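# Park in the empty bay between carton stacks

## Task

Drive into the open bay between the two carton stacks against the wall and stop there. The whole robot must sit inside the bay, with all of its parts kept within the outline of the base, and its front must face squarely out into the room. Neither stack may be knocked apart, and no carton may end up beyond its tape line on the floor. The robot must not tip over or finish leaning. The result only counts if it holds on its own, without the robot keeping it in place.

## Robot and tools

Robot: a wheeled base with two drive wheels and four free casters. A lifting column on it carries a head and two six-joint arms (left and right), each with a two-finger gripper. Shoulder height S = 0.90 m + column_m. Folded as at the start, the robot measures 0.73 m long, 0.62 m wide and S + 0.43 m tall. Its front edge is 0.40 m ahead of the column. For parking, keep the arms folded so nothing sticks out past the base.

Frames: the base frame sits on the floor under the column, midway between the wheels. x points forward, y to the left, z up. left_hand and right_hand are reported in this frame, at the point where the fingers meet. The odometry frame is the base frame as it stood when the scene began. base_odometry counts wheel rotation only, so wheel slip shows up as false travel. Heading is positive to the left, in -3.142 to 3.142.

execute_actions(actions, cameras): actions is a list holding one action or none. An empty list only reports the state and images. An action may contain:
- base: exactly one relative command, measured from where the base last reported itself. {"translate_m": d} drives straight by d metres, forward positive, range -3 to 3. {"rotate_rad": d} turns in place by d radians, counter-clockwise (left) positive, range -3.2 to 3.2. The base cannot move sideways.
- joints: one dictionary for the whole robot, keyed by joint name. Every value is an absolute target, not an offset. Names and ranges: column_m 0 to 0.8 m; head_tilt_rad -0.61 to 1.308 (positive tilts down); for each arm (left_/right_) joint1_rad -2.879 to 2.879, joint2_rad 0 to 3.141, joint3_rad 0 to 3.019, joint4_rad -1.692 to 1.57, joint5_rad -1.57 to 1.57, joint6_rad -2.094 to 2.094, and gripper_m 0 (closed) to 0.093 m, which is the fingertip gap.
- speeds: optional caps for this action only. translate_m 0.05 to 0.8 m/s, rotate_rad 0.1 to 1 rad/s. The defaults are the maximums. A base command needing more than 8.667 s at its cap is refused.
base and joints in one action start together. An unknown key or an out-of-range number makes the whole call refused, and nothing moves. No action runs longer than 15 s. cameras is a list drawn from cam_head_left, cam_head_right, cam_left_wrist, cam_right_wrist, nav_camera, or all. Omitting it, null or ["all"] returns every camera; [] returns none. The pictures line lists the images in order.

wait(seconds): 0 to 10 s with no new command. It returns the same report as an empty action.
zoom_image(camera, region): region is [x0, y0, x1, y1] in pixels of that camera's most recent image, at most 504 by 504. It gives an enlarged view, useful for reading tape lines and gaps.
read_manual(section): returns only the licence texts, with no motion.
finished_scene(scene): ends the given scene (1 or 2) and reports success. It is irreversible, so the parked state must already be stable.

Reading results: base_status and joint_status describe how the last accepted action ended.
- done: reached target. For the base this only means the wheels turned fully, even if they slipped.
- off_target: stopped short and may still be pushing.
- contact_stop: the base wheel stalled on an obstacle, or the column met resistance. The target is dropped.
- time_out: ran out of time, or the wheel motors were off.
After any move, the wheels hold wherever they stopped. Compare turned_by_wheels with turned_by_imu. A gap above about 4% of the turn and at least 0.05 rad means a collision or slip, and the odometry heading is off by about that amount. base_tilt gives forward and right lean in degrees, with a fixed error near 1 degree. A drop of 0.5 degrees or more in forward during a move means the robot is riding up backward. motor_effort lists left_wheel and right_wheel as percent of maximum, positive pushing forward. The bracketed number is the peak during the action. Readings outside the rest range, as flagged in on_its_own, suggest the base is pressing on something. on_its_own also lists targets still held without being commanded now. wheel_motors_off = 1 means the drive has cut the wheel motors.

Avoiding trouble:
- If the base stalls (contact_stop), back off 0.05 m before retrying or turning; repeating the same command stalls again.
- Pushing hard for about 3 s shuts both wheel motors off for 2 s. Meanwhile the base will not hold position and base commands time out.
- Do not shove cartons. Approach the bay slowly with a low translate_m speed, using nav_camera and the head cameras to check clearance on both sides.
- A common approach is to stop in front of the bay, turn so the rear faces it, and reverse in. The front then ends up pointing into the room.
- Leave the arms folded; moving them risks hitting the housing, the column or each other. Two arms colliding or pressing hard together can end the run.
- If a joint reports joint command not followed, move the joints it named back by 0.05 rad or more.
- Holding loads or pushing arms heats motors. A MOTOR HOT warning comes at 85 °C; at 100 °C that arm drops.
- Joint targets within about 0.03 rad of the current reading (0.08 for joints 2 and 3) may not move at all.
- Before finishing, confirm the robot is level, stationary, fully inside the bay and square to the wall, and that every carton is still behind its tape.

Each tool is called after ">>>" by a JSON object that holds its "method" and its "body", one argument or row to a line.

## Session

>>> {"method": "execute_actions", "body": {
  "actions": []
}}

Scene clock: 0.00 s.
Joint torques (N m, as the arm reports them, + toward a larger angle): no reading
base_odometry: x=+0.000 y=+0.000 heading=+0.000 (m, m, rad; odometry frame)
turned_by_wheels: +0.000 (rad since the last result)
turned_by_imu: +0.000 (rad since the last result)
base_tilt: forward=-0.1 right=+0.8 (deg)
base_status: not commanded
joint_positions: column_m=+0.555 head_tilt_rad=+0.859 left_joint1_rad=-1.575 left_joint2_rad=+0.845 left_joint3_rad=+0.407 left_joint4_rad=-0.965 left_joint5_rad=-0.043 left_joint6_rad=-0.055 left_gripper_m=+0.094 right_joint1_rad=+1.563 right_joint2_rad=+0.886 right_joint3_rad=+0.447 right_joint4_rad=-0.916 right_joint5_rad=-0.024 right_joint6_rad=-0.004 right_gripper_m=+0.094
joint_status: not commanded
wheel_motors_off: 0
motor_effort: left_wheel=+3 right_wheel=+2 (%)
left_hand: x=+0.1513 y=+0.2310 z=+1.2576 quat_wxyz=(+0.425, +0.014, -0.905, -0.030) (m; base frame)
right_hand: x=+0.1726 y=-0.2232 z=+1.2406 quat_wxyz=(+0.404, -0.006, -0.915, -0.009) (m; base frame)
pictures: cam_head_left, cam_head_right, cam_left_wrist, cam_right_wrist, nav_camera
Images, in order (width x height): cam_head_left 672x504, cam_head_right 672x504, cam_left_wrist 616x616, cam_right_wrist 616x616, nav_camera 672x504.

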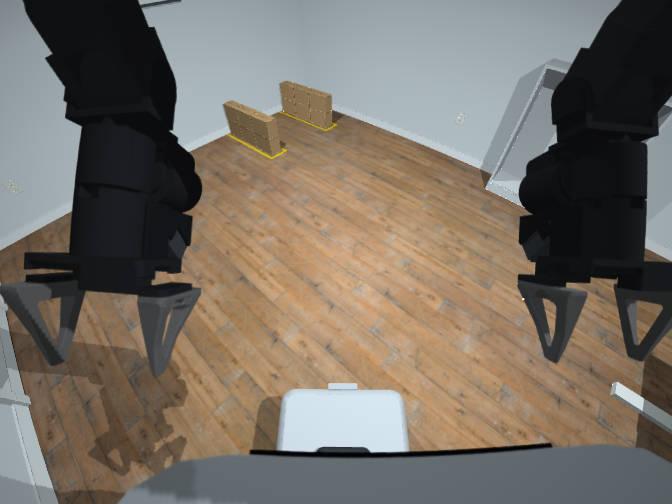

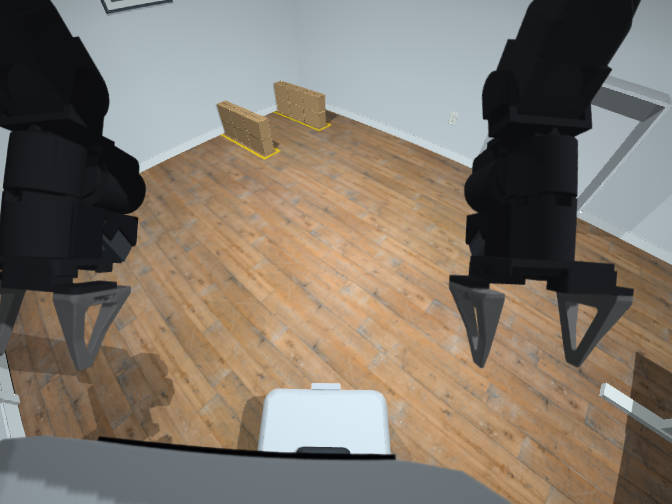

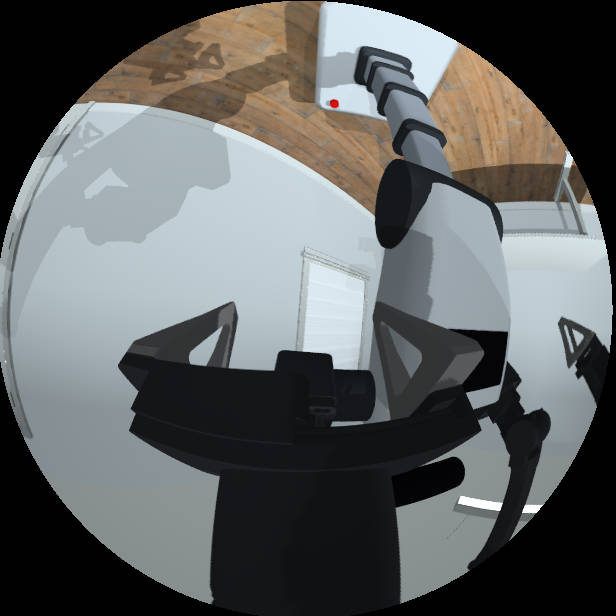

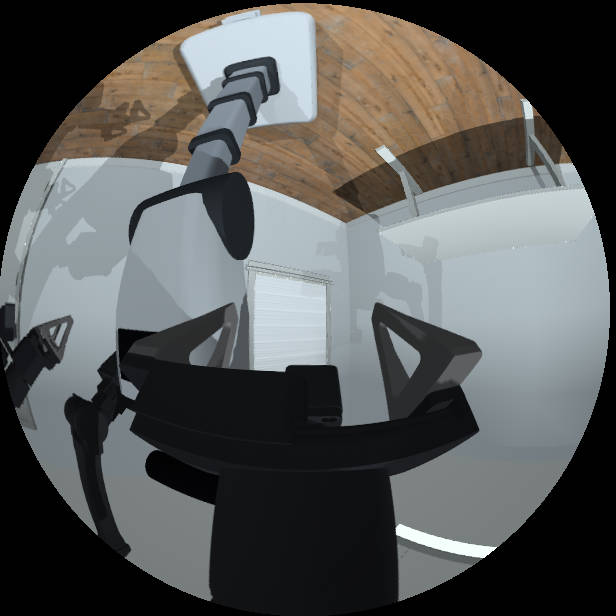

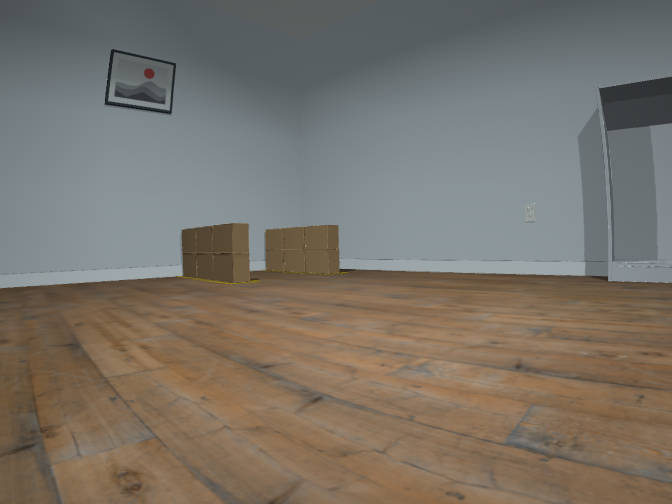

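>>> {"method": "execute_actions", "body": {
  "actions": [
    {"base":{"rotate_rad":-0.077}}
  ],
  "cameras": []
}}

>>> {"method": "execute_actions", "body": {
  "actions": [
    {"base":{"translate_m":2.36}}
  ],
  "cameras": []
}}

>>> {"method": "execute_actions", "body": {
  "actions": [
    {"base":{"rotate_rad":0.9}}
  ],
  "cameras": ["cam_head_left","nav_camera"]
}}

Scene clock: 1.20 s.
Joint torques (N m, as the arm reports them, + toward a larger angle): left_arm=[ 1.04 -9.47 -0.75 -1.68 -0.12 -0.02] | right_arm=[-1.55 -7.14 -0.24 -1.85  0.09 -0.13]
base_odometry: x=+0.000 y=+0.000 heading=-0.076 (m, m, rad; odometry frame)
turned_by_wheels: -0.076 (rad since the last result)
turned_by_imu: -0.075 (rad since the last result)
base_tilt: forward=-0.1 right=+0.8 (deg)
base_status: done
joint_positions: column_m=+0.555 head_tilt_rad=+0.859 left_joint1_rad=-1.575 left_joint2_rad=+0.845 left_joint3_rad=+0.407 left_joint4_rad=-0.965 left_joint5_rad=-0.043 left_joint6_rad=-0.055 left_gripper_m=+0.094 right_joint1_rad=+1.563 right_joint2_rad=+0.886 right_joint3_rad=+0.447 right_joint4_rad=-0.916 right_joint5_rad=-0.024 right_joint6_rad=-0.004 right_gripper_m=+0.094
joint_status: not commanded
wheel_motors_off: 0
motor_effort: left_wheel=+1(50) right_wheel=-1(31) (%)
left_hand: x=+0.1513 y=+0.2310 z=+1.2576 quat_wxyz=(+0.425, +0.014, -0.905, -0.030) (m; base frame)
right_hand: x=+0.1726 y=-0.2232 z=+1.2406 quat_wxyz=(+0.404, -0.006, -0.915, -0.009) (m; base frame)
pictures: none
No camera images: the call's "cameras" was empty. Leave "cameras" out to get every camera's image.

Scene clock: 6.40 s.
Joint torques (N m, as the arm reports them, + toward a larger angle): left_arm=[ 0.29 -8.81 -0.75 -1.64 -0.18  0.03] | right_arm=[-1.53 -6.78 -0.36 -1.78  0.08 -0.13]
base_odometry: x=+2.353 y=-0.179 heading=-0.076 (m, m, rad; odometry frame)
turned_by_wheels: -0.001 (rad since the last result)
turned_by_imu: +0.004 (rad since the last result)
base_tilt: forward=-0.1 right=+0.8 (deg)
base_status: done
joint_positions: column_m=+0.555 head_tilt_rad=+0.859 left_joint1_rad=-1.575 left_joint2_rad=+0.844 left_joint3_rad=+0.406 left_joint4_rad=-0.965 left_joint5_rad=-0.043 left_joint6_rad=-0.055 left_gripper_m=+0.094 right_joint1_rad=+1.563 right_joint2_rad=+0.886 right_joint3_rad=+0.447 right_joint4_rad=-0.916 right_joint5_rad=-0.024 right_joint6_rad=-0.004 right_gripper_m=+0.094
joint_status: not commanded
wheel_motors_off: 0
motor_effort: left_wheel=+0(56) right_wheel=+1(39) (%)
left_hand: x=+0.1508 y=+0.2310 z=+1.2578 quat_wxyz=(+0.425, +0.014, -0.904, -0.030) (m; base frame)
right_hand: x=+0.1722 y=-0.2232 z=+1.2407 quat_wxyz=(+0.404, -0.006, -0.915, -0.009) (m; base frame)
pictures: none
No camera images: the call's "cameras" was empty. Leave "cameras" out to get every camera's image.

Scene clock: 8.60 s.
Joint torques (N m, as the arm reports them, + toward a larger angle): left_arm=[ 0.28 -9.28 -1.01 -1.91 -0.1   0.03] | right_arm=[-1.58 -7.28 -0.44 -1.86  0.09 -0.13]
base_odometry: x=+2.353 y=-0.179 heading=+0.823 (m, m, rad; odometry frame)
turned_by_wheels: +0.899 (rad since the last result)
turned_by_imu: +0.902 (rad since the last result)
base_tilt: forward=-0.1 right=+0.8 (deg)
base_status: done
joint_positions: column_m=+0.555 head_tilt_rad=+0.859 left_joint1_rad=-1.575 left_joint2_rad=+0.844 left_joint3_rad=+0.406 left_joint4_rad=-0.965 left_joint5_rad=-0.043 left_joint6_rad=-0.055 left_gripper_m=+0.094 right_joint1_rad=+1.563 right_joint2_rad=+0.886 right_joint3_rad=+0.447 right_joint4_rad=-0.916 right_joint5_rad=-0.024 right_joint6_rad=-0.004 right_gripper_m=+0.094
joint_status: not commanded
wheel_motors_off: 0
motor_effort: left_wheel=-1(57) right_wheel=+1(31) (%)
left_hand: x=+0.1508 y=+0.2310 z=+1.2578 quat_wxyz=(+0.425, +0.014, -0.904, -0.030) (m; base frame)
right_hand: x=+0.1722 y=-0.2232 z=+1.2407 quat_wxyz=(+0.404, -0.006, -0.915, -0.009) (m; base frame)
pictures: cam_head_left, nav_camera
Images, in order (width x height): cam_head_left 672x504, nav_camera 672x504.

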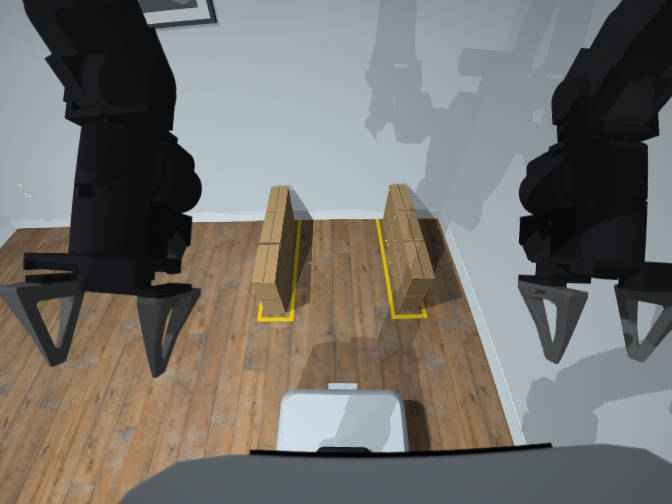

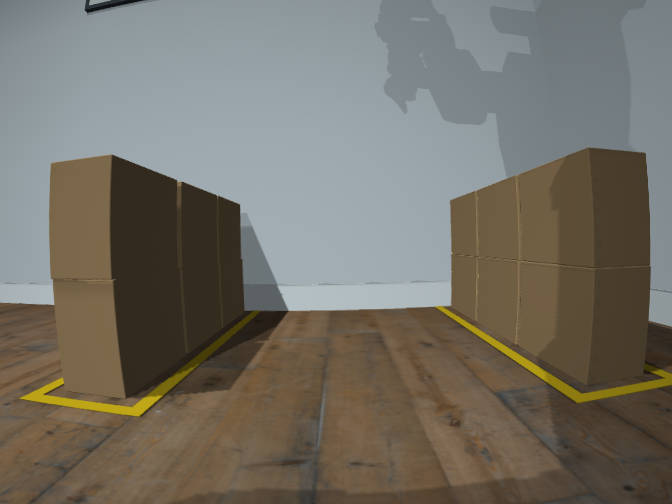

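>>> {"method": "execute_actions", "body": {
  "actions": [
    {"base":{"rotate_rad":3.118},"joints":{"head_tilt_rad":1.2}}
  ],
  "cameras": []
}}

>>> {"method": "execute_actions", "body": {
  "actions": [
    {"base":{"translate_m":-1.3},"speeds":{"translate_m":0.4}}
  ],
  "cameras": ["cam_head_left","cam_left_wrist","cam_right_wrist"]
}}

Scene clock: 13.57 s.
Joint torques (N m, as the arm reports them, + toward a larger angle): left_arm=[ 0.73 -9.57 -0.56 -1.68 -0.08 -0.06] | right_arm=[-1.48 -7.3  -0.17 -1.85  0.09 -0.13]
base_odometry: x=+2.353 y=-0.179 heading=-2.343 (m, m, rad; odometry frame)
turned_by_wheels: +3.117 (rad since the last result)
turned_by_imu: +3.136 (rad since the last result)
base_tilt: forward=+0.0 right=+0.7 (deg)
base_status: done
joint_positions: column_m=+0.555 head_tilt_rad=+1.197 left_joint1_rad=-1.575 left_joint2_rad=+0.844 left_joint3_rad=+0.406 left_joint4_rad=-0.965 left_joint5_rad=-0.043 left_joint6_rad=-0.055 left_gripper_m=+0.094 right_joint1_rad=+1.563 right_joint2_rad=+0.886 right_joint3_rad=+0.447 right_joint4_rad=-0.916 right_joint5_rad=-0.024 right_joint6_rad=-0.004 right_gripper_m=+0.094
joint_status: all done
wheel_motors_off: 0
motor_effort: left_wheel=-3(36) right_wheel=+1(26) (%)
left_hand: x=+0.1508 y=+0.2310 z=+1.2578 quat_wxyz=(+0.425, +0.014, -0.904, -0.030) (m; base frame)
right_hand: x=+0.1722 y=-0.2232 z=+1.2407 quat_wxyz=(+0.404, -0.006, -0.915, -0.009) (m; base frame)
pictures: none
No camera images: the call's "cameras" was empty. Leave "cameras" out to get every camera's image.

Scene clock: 18.40 s.
Joint torques (N m, as the arm reports them, + toward a larger angle): left_arm=[ 0.32 -8.43 -0.49 -1.71 -0.15 -0.05] | right_arm=[-1.42 -7.15 -0.08 -1.86  0.06 -0.13]
base_odometry: x=+3.259 y=+0.753 heading=-2.342 (m, m, rad; odometry frame)
turned_by_wheels: +0.000 (rad since the last result)
turned_by_imu: +0.037 (rad since the last result)
base_tilt: forward=-0.1 right=+0.8 (deg)
base_status: done
joint_positions: column_m=+0.555 head_tilt_rad=+1.201 left_joint1_rad=-1.576 left_joint2_rad=+0.840 left_joint3_rad=+0.403 left_joint4_rad=-0.967 left_joint5_rad=-0.042 left_joint6_rad=-0.055 left_gripper_m=+0.094 right_joint1_rad=+1.562 right_joint2_rad=+0.885 right_joint3_rad=+0.443 right_joint4_rad=-0.916 right_joint5_rad=-0.023 right_joint6_rad=-0.004 right_gripper_m=+0.094
joint_status: not commanded
wheel_motors_off: 0
motor_effort: left_wheel=-2(100) right_wheel=+0(87) (%)
left_hand: x=+0.1499 y=+0.2308 z=+1.2586 quat_wxyz=(+0.425, +0.014, -0.904, -0.029) (m; base frame)
right_hand: x=+0.1703 y=-0.2236 z=+1.2414 quat_wxyz=(+0.405, -0.007, -0.914, -0.009) (m; base frame)
pictures: cam_head_left, cam_left_wrist, cam_right_wrist
Images, in order (width x height): cam_head_left 672x504, cam_left_wrist 616x616, cam_right_wrist 616x616.

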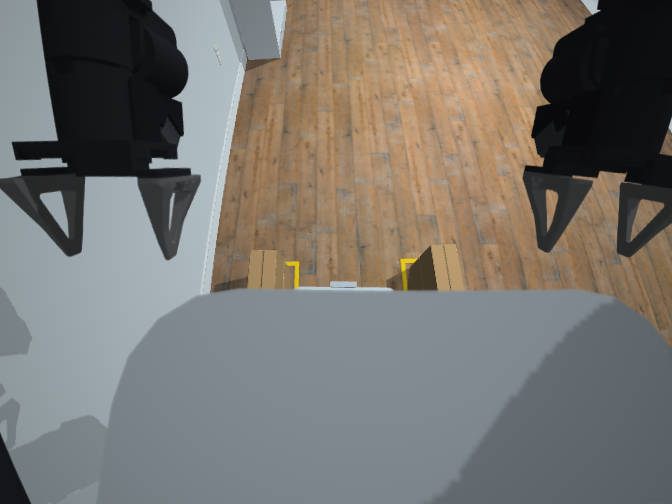

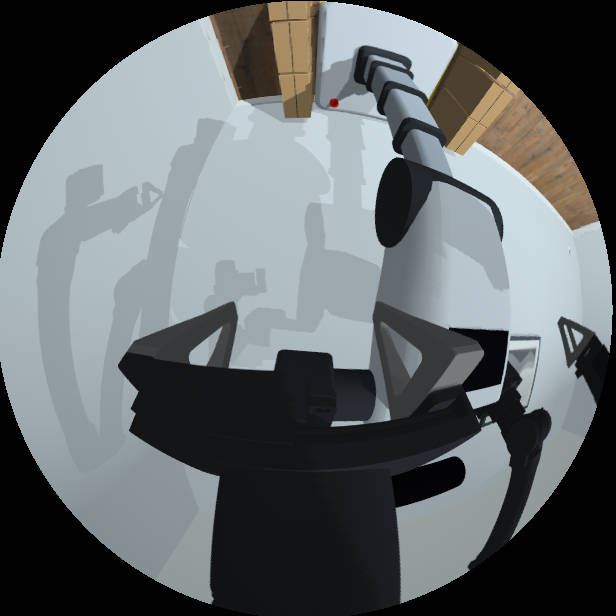

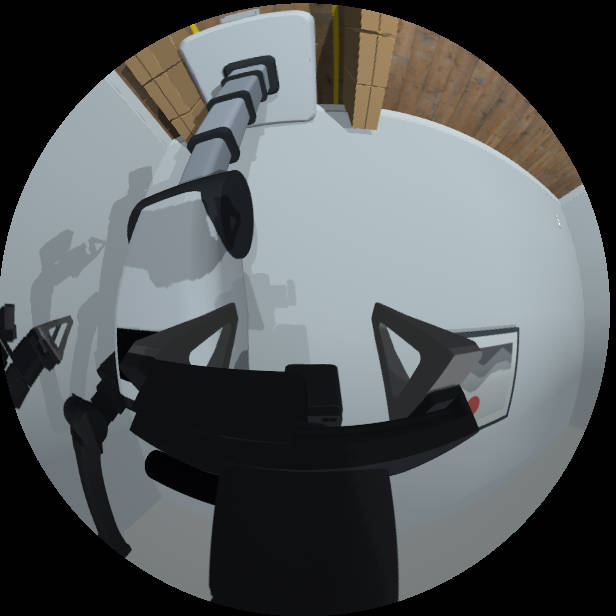

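>>> {"method": "execute_actions", "body": {
  "actions": [
    {"base":{"translate_m":0.02},"speeds":{"translate_m":0.1}}
  ],
  "cameras": []
}}

>>> {"method": "execute_actions", "body": {
  "actions": [
    {"base":{"rotate_rad":0.03},"speeds":{"rotate_rad":0.2}}
  ],
  "cameras": ["cam_head_left","nav_camera","cam_left_wrist"]
}}

Scene clock: 19.70 s.
Joint torques (N m, as the arm reports them, + toward a larger angle): left_arm=[ 0.1  -8.78 -0.93 -1.72 -0.14 -0.02] | right_arm=[-1.21 -6.42 -0.42 -1.78  0.06 -0.13]
base_odometry: x=+3.245 y=+0.738 heading=-2.343 (m, m, rad; odometry frame)
turned_by_wheels: -0.001 (rad since the last result)
turned_by_imu: -0.001 (rad since the last result)
base_tilt: forward=+0.0 right=+0.8 (deg)
base_status: done
joint_positions: column_m=+0.555 head_tilt_rad=+1.201 left_joint1_rad=-1.576 left_joint2_rad=+0.841 left_joint3_rad=+0.406 left_joint4_rad=-0.967 left_joint5_rad=-0.042 left_joint6_rad=-0.055 left_gripper_m=+0.094 right_joint1_rad=+1.562 right_joint2_rad=+0.885 right_joint3_rad=+0.447 right_joint4_rad=-0.916 right_joint5_rad=-0.023 right_joint6_rad=-0.004 right_gripper_m=+0.094
joint_status: not commanded
wheel_motors_off: 0
motor_effort: left_wheel=+1(43) right_wheel=+1(42) (%)
left_hand: x=+0.1516 y=+0.2307 z=+1.2580 quat_wxyz=(+0.424, +0.014, -0.905, -0.029) (m; base frame)
right_hand: x=+0.1728 y=-0.2236 z=+1.2407 quat_wxyz=(+0.403, -0.007, -0.915, -0.009) (m; base frame)
pictures: none
No camera images: the call's "cameras" was empty. Leave "cameras" out to get every camera's image.

Scene clock: 20.50 s.
Joint torques (N m, as the arm reports them, + toward a larger angle): left_arm=[ 0.24 -8.77 -0.54 -1.45 -0.18  0.  ] | right_arm=[-1.41 -7.04 -0.25 -1.86  0.05 -0.13]
base_odometry: x=+3.245 y=+0.738 heading=-2.315 (m, m, rad; odometry frame)
turned_by_wheels: +0.028 (rad since the last result)
turned_by_imu: +0.029 (rad since the last result)
base_tilt: forward=+0.0 right=+0.8 (deg)
base_status: done
joint_positions: column_m=+0.555 head_tilt_rad=+1.201 left_joint1_rad=-1.576 left_joint2_rad=+0.841 left_joint3_rad=+0.406 left_joint4_rad=-0.967 left_joint5_rad=-0.042 left_joint6_rad=-0.055 left_gripper_m=+0.094 right_joint1_rad=+1.562 right_joint2_rad=+0.885 right_joint3_rad=+0.447 right_joint4_rad=-0.916 right_joint5_rad=-0.023 right_joint6_rad=-0.004 right_gripper_m=+0.094
joint_status: not commanded
wheel_motors_off: 0
motor_effort: left_wheel=+2(38) right_wheel=+1(40) (%)
left_hand: x=+0.1516 y=+0.2307 z=+1.2580 quat_wxyz=(+0.424, +0.014, -0.905, -0.029) (m; base frame)
right_hand: x=+0.1728 y=-0.2236 z=+1.2407 quat_wxyz=(+0.403, -0.007, -0.915, -0.009) (m; base frame)
pictures: cam_head_left, cam_left_wrist, nav_camera
Images, in order (width x height): cam_head_left 672x504, cam_left_wrist 616x616, nav_camera 672x504.

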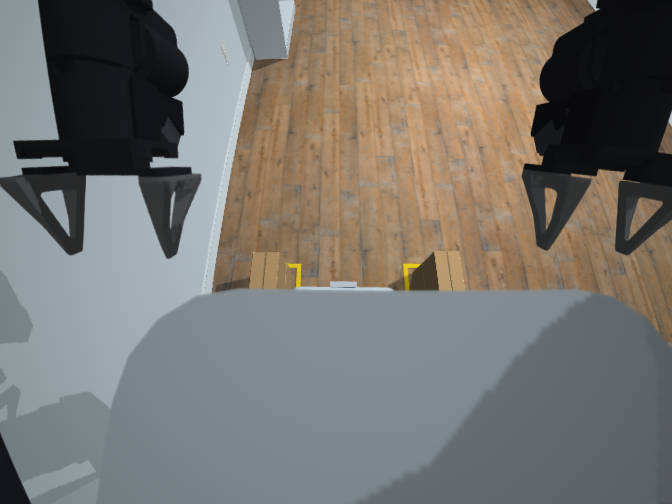

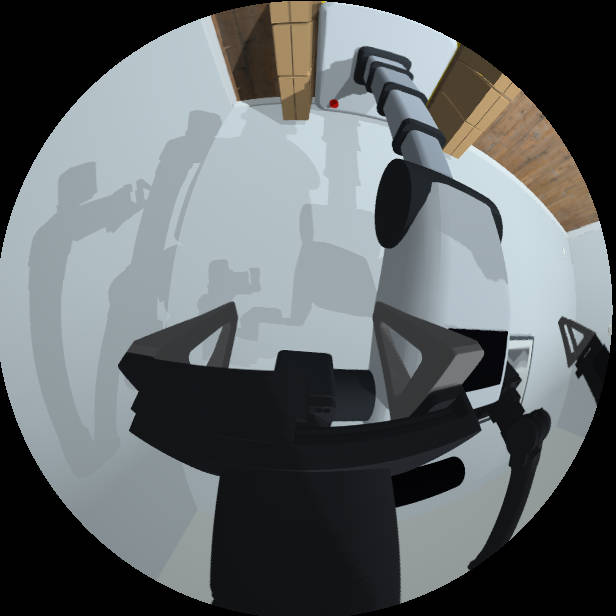

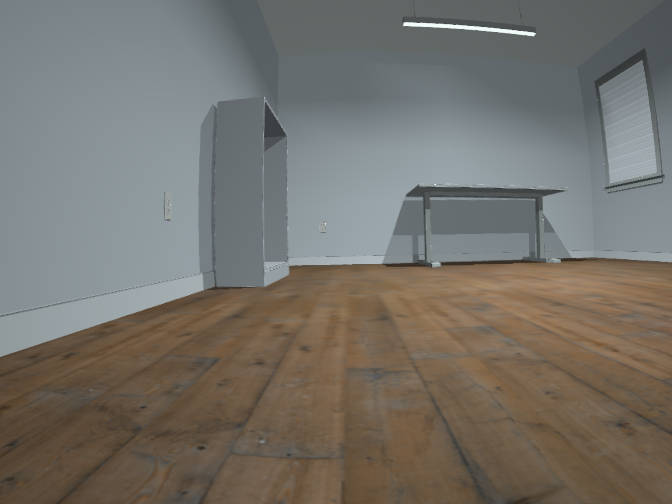

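Matches the successful pose.

>>> {"method": "finished_scene", "body": {
  "scene": 2
}}

The scene is finished: the task was done.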